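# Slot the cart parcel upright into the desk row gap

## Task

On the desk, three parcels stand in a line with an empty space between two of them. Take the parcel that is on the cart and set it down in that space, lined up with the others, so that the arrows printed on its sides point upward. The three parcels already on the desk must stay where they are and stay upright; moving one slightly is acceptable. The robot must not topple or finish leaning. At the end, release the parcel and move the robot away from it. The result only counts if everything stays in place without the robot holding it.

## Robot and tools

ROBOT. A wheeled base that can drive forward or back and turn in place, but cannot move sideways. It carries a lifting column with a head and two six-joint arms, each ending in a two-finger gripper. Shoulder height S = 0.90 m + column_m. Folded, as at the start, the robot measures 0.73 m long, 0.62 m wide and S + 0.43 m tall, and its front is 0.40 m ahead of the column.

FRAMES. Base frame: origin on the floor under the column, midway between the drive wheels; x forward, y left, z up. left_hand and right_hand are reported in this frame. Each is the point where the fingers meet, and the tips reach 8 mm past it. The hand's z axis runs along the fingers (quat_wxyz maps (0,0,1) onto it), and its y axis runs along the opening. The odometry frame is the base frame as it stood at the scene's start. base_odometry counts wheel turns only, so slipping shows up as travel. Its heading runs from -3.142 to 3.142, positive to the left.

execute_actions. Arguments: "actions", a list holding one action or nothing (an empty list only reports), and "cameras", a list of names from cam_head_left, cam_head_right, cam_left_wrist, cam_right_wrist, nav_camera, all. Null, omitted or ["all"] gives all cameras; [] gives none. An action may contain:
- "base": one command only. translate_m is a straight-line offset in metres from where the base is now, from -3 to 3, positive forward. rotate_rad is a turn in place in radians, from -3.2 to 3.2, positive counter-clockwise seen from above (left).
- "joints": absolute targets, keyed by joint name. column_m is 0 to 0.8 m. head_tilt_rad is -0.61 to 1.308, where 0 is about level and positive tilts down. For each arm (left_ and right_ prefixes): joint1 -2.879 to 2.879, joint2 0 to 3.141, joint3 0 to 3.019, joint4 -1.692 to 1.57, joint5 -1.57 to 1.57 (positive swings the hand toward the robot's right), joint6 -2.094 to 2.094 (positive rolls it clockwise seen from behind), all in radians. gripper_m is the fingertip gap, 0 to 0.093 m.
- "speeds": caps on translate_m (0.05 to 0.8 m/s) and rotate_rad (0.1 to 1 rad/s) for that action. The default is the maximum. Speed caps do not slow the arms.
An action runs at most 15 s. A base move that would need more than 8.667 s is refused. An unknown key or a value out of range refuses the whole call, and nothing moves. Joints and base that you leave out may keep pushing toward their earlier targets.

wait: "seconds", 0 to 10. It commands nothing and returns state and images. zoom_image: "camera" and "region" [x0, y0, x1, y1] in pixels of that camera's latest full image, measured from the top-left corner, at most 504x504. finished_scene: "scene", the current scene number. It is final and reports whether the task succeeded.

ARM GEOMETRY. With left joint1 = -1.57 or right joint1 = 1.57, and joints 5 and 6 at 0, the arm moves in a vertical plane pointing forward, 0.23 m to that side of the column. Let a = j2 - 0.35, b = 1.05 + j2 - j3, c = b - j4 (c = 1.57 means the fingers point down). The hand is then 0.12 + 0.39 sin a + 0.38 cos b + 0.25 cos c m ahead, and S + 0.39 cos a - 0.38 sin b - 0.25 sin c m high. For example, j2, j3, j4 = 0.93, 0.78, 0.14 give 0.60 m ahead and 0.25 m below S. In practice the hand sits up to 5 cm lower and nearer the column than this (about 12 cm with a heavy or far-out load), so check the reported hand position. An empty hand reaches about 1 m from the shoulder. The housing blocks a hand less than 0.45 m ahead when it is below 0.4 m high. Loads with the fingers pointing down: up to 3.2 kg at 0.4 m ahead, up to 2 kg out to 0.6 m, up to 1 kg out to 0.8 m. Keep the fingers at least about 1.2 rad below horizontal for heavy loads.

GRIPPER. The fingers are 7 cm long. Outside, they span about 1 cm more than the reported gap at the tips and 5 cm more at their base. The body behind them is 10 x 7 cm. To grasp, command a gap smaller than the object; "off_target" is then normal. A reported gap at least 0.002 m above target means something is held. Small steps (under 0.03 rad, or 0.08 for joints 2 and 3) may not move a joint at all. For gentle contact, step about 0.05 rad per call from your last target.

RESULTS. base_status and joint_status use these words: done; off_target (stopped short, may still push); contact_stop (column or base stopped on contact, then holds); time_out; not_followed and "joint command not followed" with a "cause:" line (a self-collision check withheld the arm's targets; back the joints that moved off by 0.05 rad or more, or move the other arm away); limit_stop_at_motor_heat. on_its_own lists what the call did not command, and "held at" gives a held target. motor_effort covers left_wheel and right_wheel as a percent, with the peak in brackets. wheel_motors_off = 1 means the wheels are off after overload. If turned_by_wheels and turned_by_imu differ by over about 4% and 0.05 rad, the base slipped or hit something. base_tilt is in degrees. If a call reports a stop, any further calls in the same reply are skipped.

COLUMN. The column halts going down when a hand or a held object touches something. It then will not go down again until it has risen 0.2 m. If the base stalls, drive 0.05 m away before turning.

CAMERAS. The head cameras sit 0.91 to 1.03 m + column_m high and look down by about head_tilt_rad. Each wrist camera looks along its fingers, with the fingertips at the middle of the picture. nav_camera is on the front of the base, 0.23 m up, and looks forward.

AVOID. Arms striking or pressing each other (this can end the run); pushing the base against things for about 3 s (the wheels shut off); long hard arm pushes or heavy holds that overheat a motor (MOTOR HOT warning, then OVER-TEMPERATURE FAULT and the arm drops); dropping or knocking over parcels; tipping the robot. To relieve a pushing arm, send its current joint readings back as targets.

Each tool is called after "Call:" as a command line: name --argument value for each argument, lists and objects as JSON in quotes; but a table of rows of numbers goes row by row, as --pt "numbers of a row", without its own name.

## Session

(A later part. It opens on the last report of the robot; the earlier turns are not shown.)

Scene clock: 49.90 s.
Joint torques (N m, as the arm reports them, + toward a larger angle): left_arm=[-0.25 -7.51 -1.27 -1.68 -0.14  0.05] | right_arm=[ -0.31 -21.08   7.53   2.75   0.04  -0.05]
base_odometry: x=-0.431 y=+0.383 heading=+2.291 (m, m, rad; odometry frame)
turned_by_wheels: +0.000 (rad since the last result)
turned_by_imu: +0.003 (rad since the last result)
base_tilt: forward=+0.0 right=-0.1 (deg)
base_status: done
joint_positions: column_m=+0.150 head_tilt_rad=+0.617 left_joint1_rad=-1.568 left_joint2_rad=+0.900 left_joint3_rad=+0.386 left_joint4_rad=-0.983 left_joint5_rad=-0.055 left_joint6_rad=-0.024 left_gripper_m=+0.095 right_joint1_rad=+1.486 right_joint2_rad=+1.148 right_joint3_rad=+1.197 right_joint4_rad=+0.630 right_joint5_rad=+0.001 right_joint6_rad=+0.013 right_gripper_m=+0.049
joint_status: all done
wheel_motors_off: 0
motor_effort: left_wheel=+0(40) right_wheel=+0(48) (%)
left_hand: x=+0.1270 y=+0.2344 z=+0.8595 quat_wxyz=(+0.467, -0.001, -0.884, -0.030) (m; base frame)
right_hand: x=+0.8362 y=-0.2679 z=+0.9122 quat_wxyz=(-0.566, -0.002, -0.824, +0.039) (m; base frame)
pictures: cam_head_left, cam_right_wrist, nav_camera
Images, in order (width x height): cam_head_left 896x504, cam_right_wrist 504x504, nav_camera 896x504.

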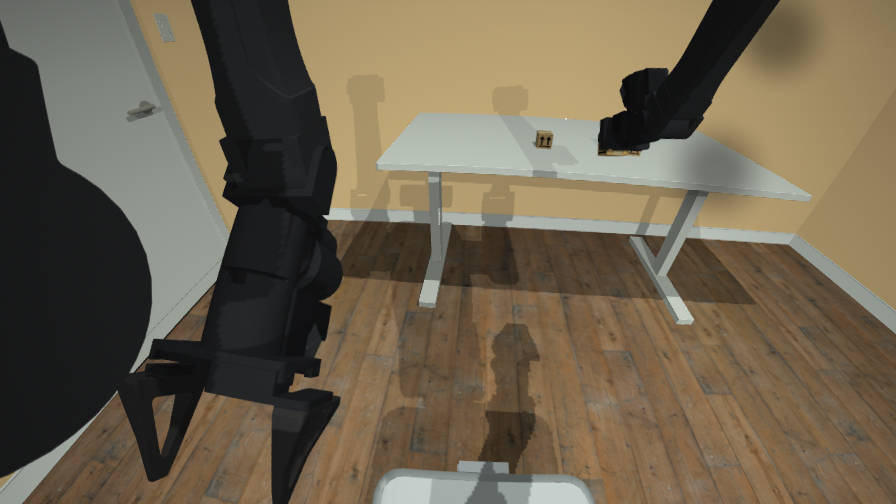

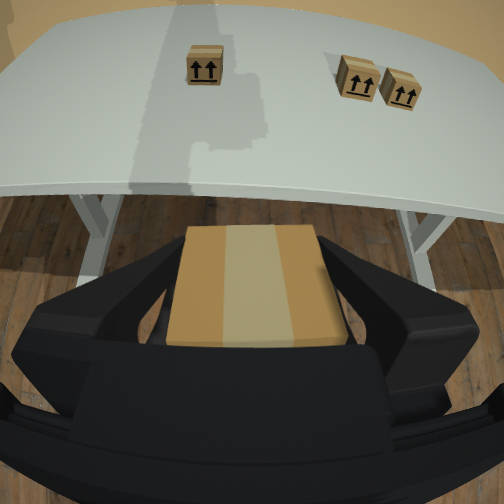

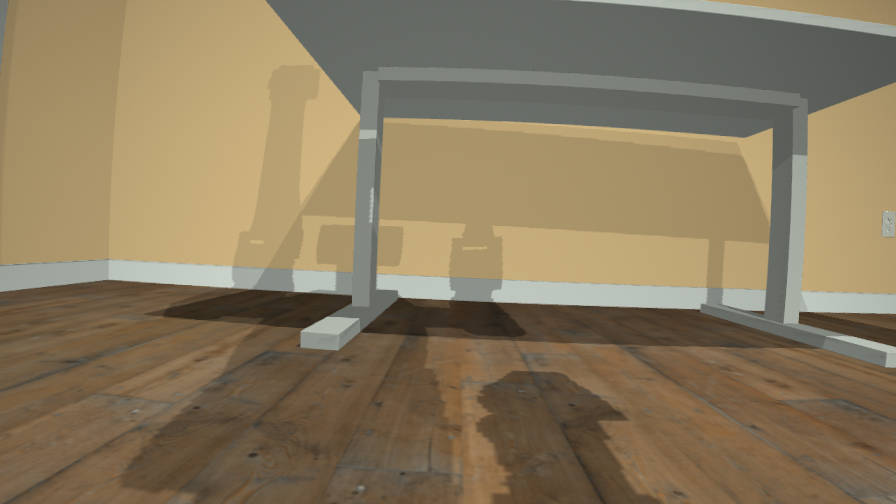

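Call:
execute_actions --actions '[{"base":{"translate_m":0.3},"joints":{"column_m":0.1,"right_joint1_rad":1.44,"right_joint5_rad":-0.08},"speeds":{"translate_m":0.3}}]' --cameras '["cam_head_left","cam_right_wrist"]'

Scene clock: 54.87 s.
Joint torques (N m, as the arm reports them, + toward a larger angle): left_arm=[-0.23 -7.39 -1.06 -1.79 -0.15  0.04] | right_arm=[ -1.58 -20.95   7.62   2.82  -0.08  -0.03]
base_odometry: x=-0.629 y=+0.609 heading=+2.291 (m, m, rad; odometry frame)
turned_by_wheels: +0.000 (rad since the last result)
turned_by_imu: +0.002 (rad since the last result)
base_tilt: forward=+0.0 right=-0.1 (deg)
base_status: done
joint_positions: column_m=+0.100 head_tilt_rad=+0.617 left_joint1_rad=-1.568 left_joint2_rad=+0.900 left_joint3_rad=+0.385 left_joint4_rad=-0.983 left_joint5_rad=-0.055 left_joint6_rad=-0.024 left_gripper_m=+0.095 right_joint1_rad=+1.444 right_joint2_rad=+1.148 right_joint3_rad=+1.195 right_joint4_rad=+0.630 right_joint5_rad=-0.078 right_joint6_rad=+0.013 right_gripper_m=+0.049
joint_status: all done
wheel_motors_off: 0
motor_effort: left_wheel=+0(26) right_wheel=+0(31) (%)
left_hand: x=+0.1267 y=+0.2344 z=+0.8096 quat_wxyz=(+0.467, -0.001, -0.884, -0.030) (m; base frame)
right_hand: x=+0.8345 y=-0.2753 z=+0.8618 quat_wxyz=(-0.564, +0.021, -0.825, +0.027) (m; base frame)
pictures: cam_head_left, cam_right_wrist
Images, in order (width x height): cam_head_left 896x504, cam_right_wrist 504x504.

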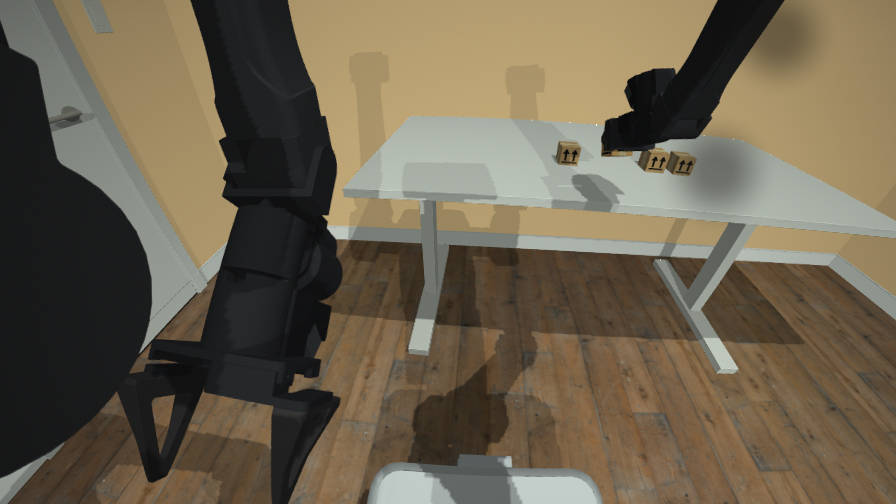

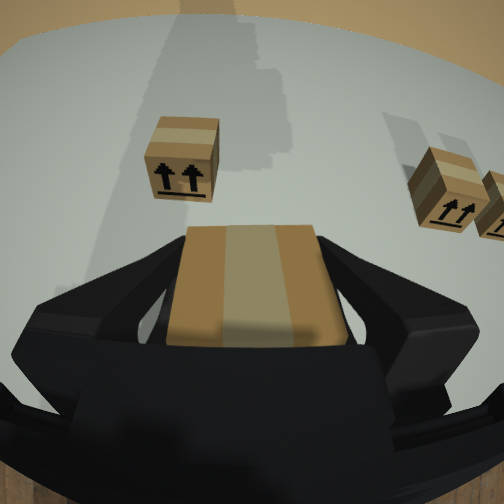

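Call:
execute_actions --actions '[{"base":{"rotate_rad":-0.045},"joints":{"right_joint5_rad":-0.13}}]' --cameras '[]'

Call:
execute_actions --actions '[{"base":{"translate_m":0.1},"speeds":{"translate_m":0.2}}]' --cameras '["cam_head_left","cam_right_wrist"]'

Scene clock: 58.07 s.
Joint torques (N m, as the arm reports them, + toward a larger angle): left_arm=[-0.12 -7.68 -1.08 -1.75 -0.14  0.07] | right_arm=[ -1.88 -21.57   7.65   2.81  -0.03  -0.02]
base_odometry: x=-0.629 y=+0.609 heading=+2.248 (m, m, rad; odometry frame)
turned_by_wheels: -0.043 (rad since the last result)
turned_by_imu: -0.041 (rad since the last result)
base_tilt: forward=+0.1 right=+0.0 (deg)
base_status: done
joint_positions: column_m=+0.100 head_tilt_rad=+0.617 left_joint1_rad=-1.568 left_joint2_rad=+0.900 left_joint3_rad=+0.385 left_joint4_rad=-0.983 left_joint5_rad=-0.055 left_joint6_rad=-0.024 left_gripper_m=+0.095 right_joint1_rad=+1.444 right_joint2_rad=+1.148 right_joint3_rad=+1.195 right_joint4_rad=+0.630 right_joint5_rad=-0.129 right_joint6_rad=+0.013 right_gripper_m=+0.049
joint_status: all done
wheel_motors_off: 0
motor_effort: left_wheel=+1(35) right_wheel=-1(43) (%)
left_hand: x=+0.1267 y=+0.2344 z=+0.8096 quat_wxyz=(+0.467, -0.001, -0.884, -0.030) (m; base frame)
right_hand: x=+0.8342 y=-0.2670 z=+0.8612 quat_wxyz=(-0.563, +0.036, -0.826, +0.006) (m; base frame)
pictures: none
No camera images: the call's "cameras" was empty. Leave "cameras" out to get every camera's image.

Scene clock: 59.43 s.
Joint torques (N m, as the arm reports them, + toward a larger angle): left_arm=[-0.27 -7.09 -1.17 -1.75 -0.15  0.03] | right_arm=[ -1.45 -21.48   7.76   2.84  -0.04  -0.01]
base_odometry: x=-0.691 y=+0.687 heading=+2.247 (m, m, rad; odometry frame)
turned_by_wheels: -0.001 (rad since the last result)
turned_by_imu: -0.001 (rad since the last result)
base_tilt: forward=+0.1 right=+0.0 (deg)
base_status: done
joint_positions: column_m=+0.100 head_tilt_rad=+0.617 left_joint1_rad=-1.568 left_joint2_rad=+0.900 left_joint3_rad=+0.385 left_joint4_rad=-0.983 left_joint5_rad=-0.055 left_joint6_rad=-0.024 left_gripper_m=+0.095 right_joint1_rad=+1.444 right_joint2_rad=+1.148 right_joint3_rad=+1.194 right_joint4_rad=+0.630 right_joint5_rad=-0.129 right_joint6_rad=+0.013 right_gripper_m=+0.049
joint_status: not commanded
wheel_motors_off: 0
motor_effort: left_wheel=-1(29) right_wheel=+1(45) (%)
left_hand: x=+0.1265 y=+0.2344 z=+0.8097 quat_wxyz=(+0.467, -0.001, -0.884, -0.030) (m; base frame)
right_hand: x=+0.8337 y=-0.2670 z=+0.8607 quat_wxyz=(-0.562, +0.036, -0.826, +0.006) (m; base frame)
pictures: cam_head_left, cam_right_wrist
Images, in order (width x height): cam_head_left 896x504, cam_right_wrist 504x504.

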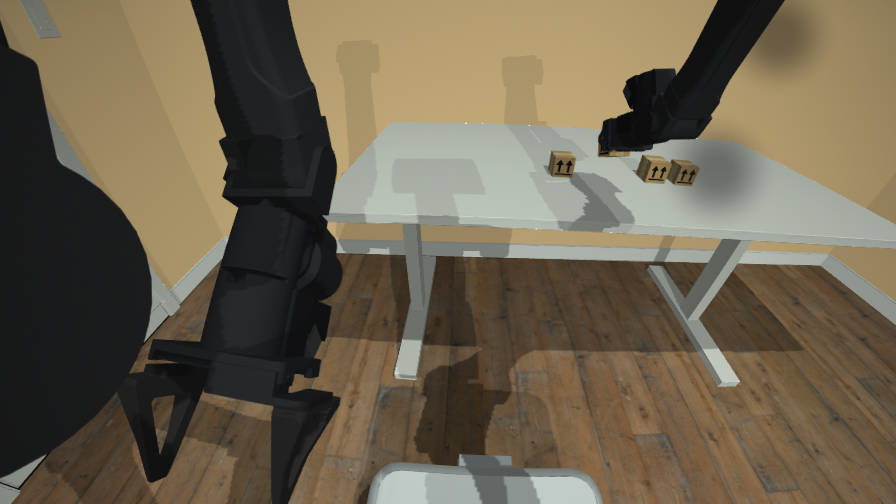

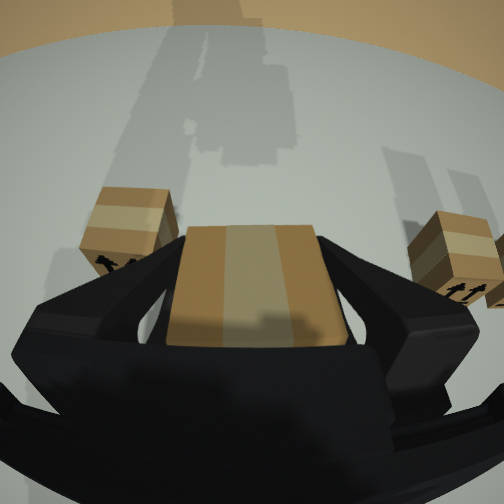

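Call:
execute_actions --actions '[{"base":{"rotate_rad":-0.04},"joints":{"right_joint6_rad":-0.07}}]' --cameras '[]'

Call:
execute_actions --actions '[{"base":{"translate_m":0.06},"joints":{"column_m":0.07},"speeds":{"translate_m":0.2}}]' --cameras '["cam_head_left","cam_right_wrist"]'

Scene clock: 62.20 s.
Joint torques (N m, as the arm reports them, + toward a larger angle): left_arm=[-0.07 -7.42 -1.03 -1.71 -0.15  0.02] | right_arm=[ -0.82 -21.45   7.67   2.89  -0.02  -0.04]
base_odometry: x=-0.691 y=+0.687 heading=+2.208 (m, m, rad; odometry frame)
turned_by_wheels: -0.038 (rad since the last result)
turned_by_imu: -0.037 (rad since the last result)
base_tilt: forward=+0.0 right=-0.1 (deg)
base_status: done
joint_positions: column_m=+0.100 head_tilt_rad=+0.617 left_joint1_rad=-1.568 left_joint2_rad=+0.900 left_joint3_rad=+0.385 left_joint4_rad=-0.983 left_joint5_rad=-0.055 left_joint6_rad=-0.024 left_gripper_m=+0.095 right_joint1_rad=+1.442 right_joint2_rad=+1.148 right_joint3_rad=+1.194 right_joint4_rad=+0.630 right_joint5_rad=-0.129 right_joint6_rad=-0.056 right_gripper_m=+0.049
joint_status: all done
wheel_motors_off: 0
motor_effort: left_wheel=+1(36) right_wheel=-1(45) (%)
left_hand: x=+0.1265 y=+0.2344 z=+0.8097 quat_wxyz=(+0.467, -0.001, -0.884, -0.030) (m; base frame)
right_hand: x=+0.8337 y=-0.2677 z=+0.8608 quat_wxyz=(-0.562, +0.064, -0.825, +0.026) (m; base frame)
pictures: none
No camera images: the call's "cameras" was empty. Leave "cameras" out to get every camera's image.

Scene clock: 63.40 s.
Joint torques (N m, as the arm reports them, + toward a larger angle): left_arm=[-0.11 -6.91 -1.1  -1.69 -0.15  0.05] | right_arm=[ -1.49 -21.54   7.79   2.74  -0.02  -0.02]
base_odometry: x=-0.727 y=+0.735 heading=+2.207 (m, m, rad; odometry frame)
turned_by_wheels: -0.001 (rad since the last result)
turned_by_imu: -0.001 (rad since the last result)
base_tilt: forward=+0.2 right=-0.1 (deg)
base_status: done
joint_positions: column_m=+0.070 head_tilt_rad=+0.617 left_joint1_rad=-1.568 left_joint2_rad=+0.899 left_joint3_rad=+0.386 left_joint4_rad=-0.983 left_joint5_rad=-0.055 left_joint6_rad=-0.024 left_gripper_m=+0.095 right_joint1_rad=+1.442 right_joint2_rad=+1.148 right_joint3_rad=+1.194 right_joint4_rad=+0.630 right_joint5_rad=-0.129 right_joint6_rad=-0.056 right_gripper_m=+0.049
joint_status: all done
wheel_motors_off: 0
motor_effort: left_wheel=-1(30) right_wheel=+0(45) (%)
left_hand: x=+0.1271 y=+0.2344 z=+0.7795 quat_wxyz=(+0.467, -0.001, -0.884, -0.030) (m; base frame)
right_hand: x=+0.8335 y=-0.2678 z=+0.8303 quat_wxyz=(-0.561, +0.064, -0.825, +0.026) (m; base frame)
pictures: cam_head_left, cam_right_wrist
Images, in order (width x height): cam_head_left 896x504, cam_right_wrist 504x504.

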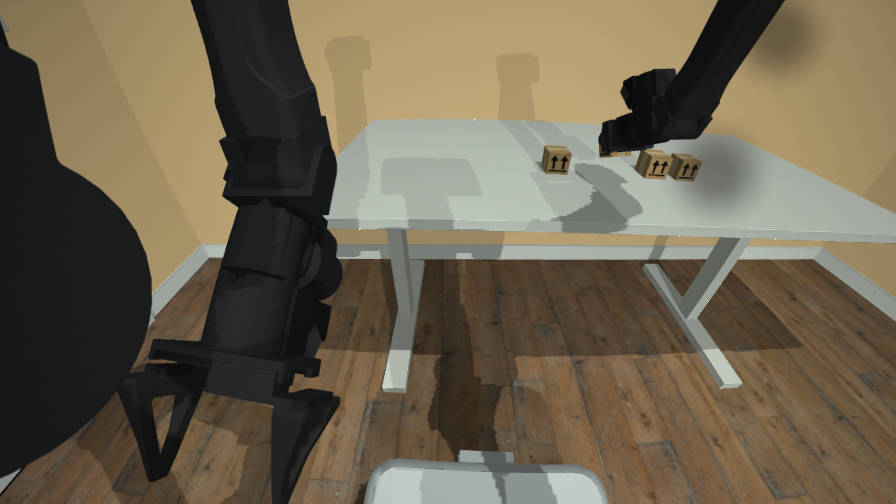

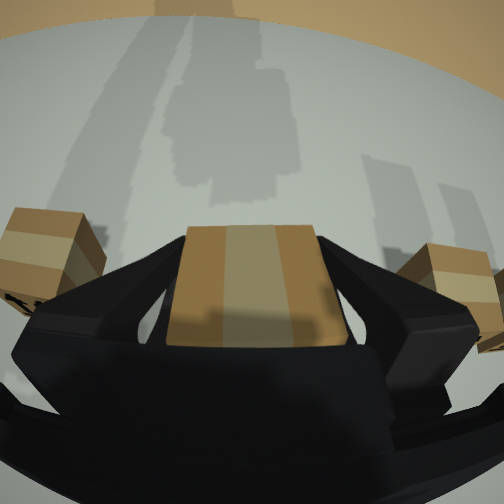

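Call:
execute_actions --actions '[{"base":{"translate_m":0.012},"joints":{"right_joint6_rad":0.08,"column_m":0.04}}]' --cameras '["cam_head_left","cam_right_wrist"]'

Scene clock: 66.10 s.
Joint torques (N m, as the arm reports them, + toward a larger angle): left_arm=[-0.18 -7.37 -1.11 -1.69 -0.15  0.04] | right_arm=[ -1.35 -21.17   7.72   2.81  -0.03   0.24]
base_odometry: x=-0.734 y=+0.745 heading=+2.206 (m, m, rad; odometry frame)
turned_by_wheels: -0.001 (rad since the last result)
turned_by_imu: +0.000 (rad since the last result)
base_tilt: forward=+0.0 right=+0.0 (deg)
base_status: done
joint_positions: column_m=+0.040 head_tilt_rad=+0.617 left_joint1_rad=-1.568 left_joint2_rad=+0.899 left_joint3_rad=+0.386 left_joint4_rad=-0.983 left_joint5_rad=-0.055 left_joint6_rad=-0.024 left_gripper_m=+0.095 right_joint1_rad=+1.442 right_joint2_rad=+1.148 right_joint3_rad=+1.194 right_joint4_rad=+0.630 right_joint5_rad=-0.129 right_joint6_rad=+0.068 right_gripper_m=+0.049
joint_status: all done
wheel_motors_off: 0
motor_effort: left_wheel=-1(31) right_wheel=+1(36) (%)
left_hand: x=+0.1269 y=+0.2344 z=+0.7495 quat_wxyz=(+0.467, -0.001, -0.884, -0.030) (m; base frame)
right_hand: x=+0.8335 y=-0.2678 z=+0.8003 quat_wxyz=(-0.562, +0.013, -0.827, -0.008) (m; base frame)
pictures: cam_head_left, cam_right_wrist
Images, in order (width x height): cam_head_left 896x504, cam_right_wrist 504x504.

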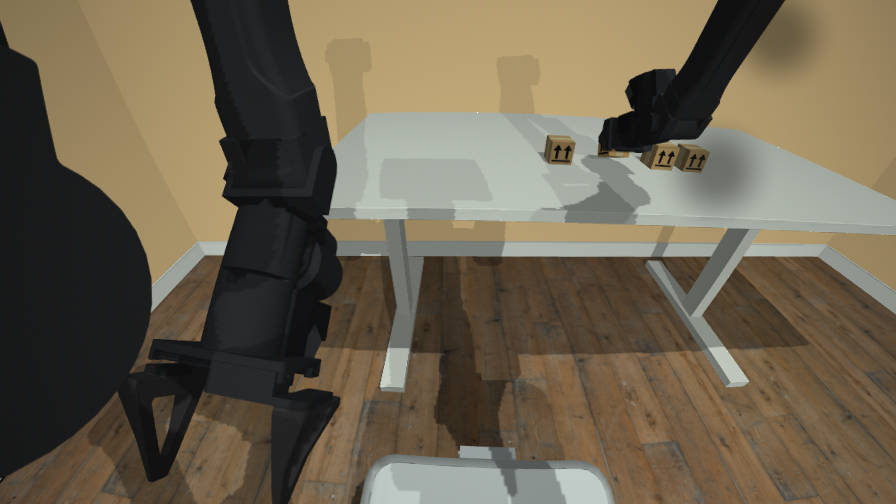

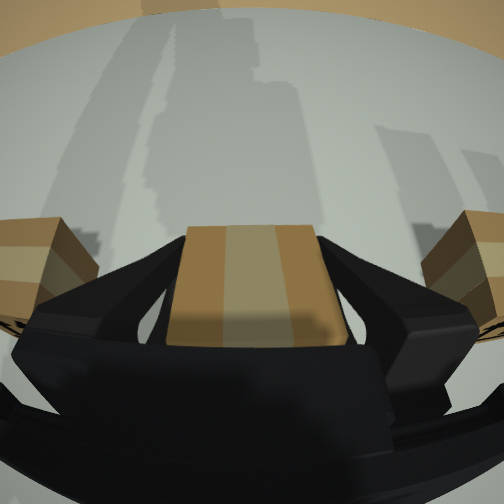

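Call:
execute_actions --actions '[{"base":{"translate_m":0.015},"joints":{"column_m":0.015}}]' --cameras '["cam_right_wrist"]'

Scene clock: 69.23 s.
Joint torques (N m, as the arm reports them, + toward a larger angle): left_arm=[-0.19 -7.42 -1.23 -1.79 -0.14  0.03] | right_arm=[ -1.23 -20.72   7.78   2.29  -0.03   0.25]
base_odometry: x=-0.743 y=+0.757 heading=+2.206 (m, m, rad; odometry frame)
turned_by_wheels: -0.001 (rad since the last result)
turned_by_imu: +0.000 (rad since the last result)
base_tilt: forward=+0.1 right=-0.1 (deg)
base_status: done
joint_positions: column_m=+0.015 head_tilt_rad=+0.617 left_joint1_rad=-1.568 left_joint2_rad=+0.899 left_joint3_rad=+0.386 left_joint4_rad=-0.983 left_joint5_rad=-0.055 left_joint6_rad=-0.024 left_gripper_m=+0.095 right_joint1_rad=+1.442 right_joint2_rad=+1.140 right_joint3_rad=+1.193 right_joint4_rad=+0.644 right_joint5_rad=-0.129 right_joint6_rad=+0.068 right_gripper_m=+0.049
joint_status: all done
wheel_motors_off: 0
motor_effort: left_wheel=+0(34) right_wheel=+0(41) (%)
left_hand: x=+0.1272 y=+0.2344 z=+0.7245 quat_wxyz=(+0.467, -0.001, -0.884, -0.030) (m; base frame)
right_hand: x=+0.8356 y=-0.2670 z=+0.7839 quat_wxyz=(-0.571, +0.015, -0.821, -0.008) (m; base frame)
pictures: cam_right_wrist
Images, in order (width x height): cam_right_wrist 504x504.

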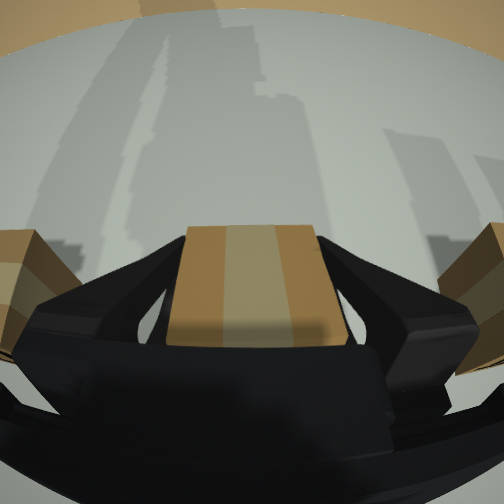

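Touching. Release and back off.

Call:
execute_actions --actions '[{"joints":{"right_gripper_m":0.075,"column_m":0.028}}]' --cameras '[]'

Call:
execute_actions --actions '[{"base":{"translate_m":-0.2},"speeds":{"translate_m":0.2}}]' --cameras '["cam_head_left","cam_right_wrist"]'

Scene clock: 71.13 s.
Joint torques (N m, as the arm reports them, + toward a larger angle): left_arm=[-0.22 -7.05 -1.07 -1.72 -0.15  0.05] | right_arm=[ -1.49 -20.96   7.85   2.25   0.     0.24]
base_odometry: x=-0.743 y=+0.757 heading=+2.206 (m, m, rad; odometry frame)
turned_by_wheels: +0.000 (rad since the last result)
turned_by_imu: +0.000 (rad since the last result)
base_tilt: forward=+0.0 right=-0.1 (deg)
base_status: not commanded
joint_positions: column_m=+0.028 head_tilt_rad=+0.617 left_joint1_rad=-1.568 left_joint2_rad=+0.899 left_joint3_rad=+0.386 left_joint4_rad=-0.983 left_joint5_rad=-0.055 left_joint6_rad=-0.024 left_gripper_m=+0.095 right_joint1_rad=+1.442 right_joint2_rad=+1.142 right_joint3_rad=+1.193 right_joint4_rad=+0.644 right_joint5_rad=-0.129 right_joint6_rad=+0.068 right_gripper_m=+0.075
joint_status: all done
wheel_motors_off: 0
motor_effort: left_wheel=-1(1) right_wheel=+1(1) (%)
left_hand: x=+0.1272 y=+0.2344 z=+0.7374 quat_wxyz=(+0.467, -0.001, -0.884, -0.030) (m; base frame)
right_hand: x=+0.8353 y=-0.2672 z=+0.7952 quat_wxyz=(-0.570, +0.014, -0.822, -0.008) (m; base frame)
pictures: none
No camera images: the call's "cameras" was empty. Leave "cameras" out to get every camera's image.

Scene clock: 73.10 s.
Joint torques (N m, as the arm reports them, + toward a larger angle): left_arm=[-0.29 -7.54 -0.88 -1.79 -0.15  0.05] | right_arm=[ -0.88 -20.59   7.84   2.1   -0.03   0.25]
base_odometry: x=-0.625 y=+0.596 heading=+2.205 (m, m, rad; odometry frame)
turned_by_wheels: -0.001 (rad since the last result)
turned_by_imu: -0.001 (rad since the last result)
base_tilt: forward=-0.1 right=-0.1 (deg)
base_status: done
joint_positions: column_m=+0.028 head_tilt_rad=+0.617 left_joint1_rad=-1.568 left_joint2_rad=+0.899 left_joint3_rad=+0.384 left_joint4_rad=-0.983 left_joint5_rad=-0.055 left_joint6_rad=-0.024 left_gripper_m=+0.095 right_joint1_rad=+1.442 right_joint2_rad=+1.142 right_joint3_rad=+1.193 right_joint4_rad=+0.644 right_joint5_rad=-0.129 right_joint6_rad=+0.068 right_gripper_m=+0.075
joint_status: not commanded
wheel_motors_off: 0
motor_effort: left_wheel=-2(26) right_wheel=-1(50) (%)
left_hand: x=+0.1260 y=+0.2344 z=+0.7378 quat_wxyz=(+0.468, -0.001, -0.883, -0.030) (m; base frame)
right_hand: x=+0.8352 y=-0.2672 z=+0.7950 quat_wxyz=(-0.569, +0.014, -0.822, -0.008) (m; base frame)
pictures: cam_head_left, cam_right_wrist
Images, in order (width x height): cam_head_left 896x504, cam_right_wrist 504x504.

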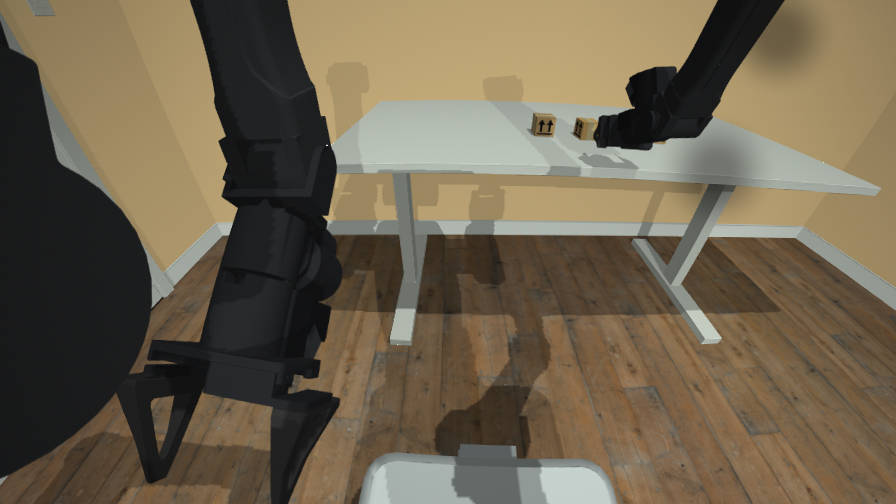

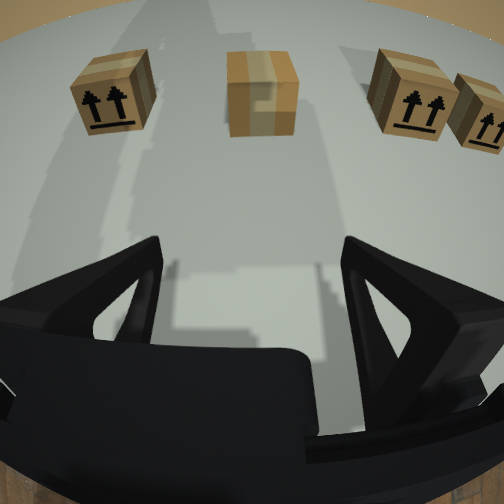

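Call:
execute_actions --actions '[{"base":{"translate_m":-0.3}}]' --cameras '["cam_right_wrist"]'

Call:
finished_scene --scene 2

Scene clock: 76.07 s.
Joint torques (N m, as the arm reports them, + toward a larger angle): left_arm=[-0.25 -7.53 -0.63 -1.75 -0.16  0.06] | right_arm=[ -1.08 -20.76   7.98   2.27  -0.02   0.21]
base_odometry: x=-0.447 y=+0.354 heading=+2.204 (m, m, rad; odometry frame)
turned_by_wheels: -0.001 (rad since the last result)
turned_by_imu: -0.001 (rad since the last result)
base_tilt: forward=+0.0 right=-0.1 (deg)
base_status: done
joint_positions: column_m=+0.028 head_tilt_rad=+0.617 left_joint1_rad=-1.568 left_joint2_rad=+0.899 left_joint3_rad=+0.382 left_joint4_rad=-0.983 left_joint5_rad=-0.055 left_joint6_rad=-0.024 left_gripper_m=+0.095 right_joint1_rad=+1.442 right_joint2_rad=+1.142 right_joint3_rad=+1.192 right_joint4_rad=+0.644 right_joint5_rad=-0.129 right_joint6_rad=+0.068 right_gripper_m=+0.075
joint_status: not commanded
wheel_motors_off: 0
motor_effort: left_wheel=-1(45) right_wheel=+1(39) (%)
left_hand: x=+0.1252 y=+0.2344 z=+0.7381 quat_wxyz=(+0.468, -0.001, -0.883, -0.030) (m; base frame)
right_hand: x=+0.8350 y=-0.2672 z=+0.7949 quat_wxyz=(-0.569, +0.014, -0.822, -0.008) (m; base frame)
pictures: cam_right_wrist
Images, in order (width x height): cam_right_wrist 504x504.

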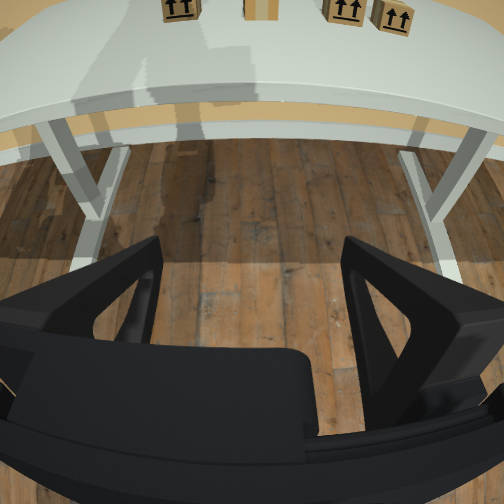

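The scene is finished: the task was done.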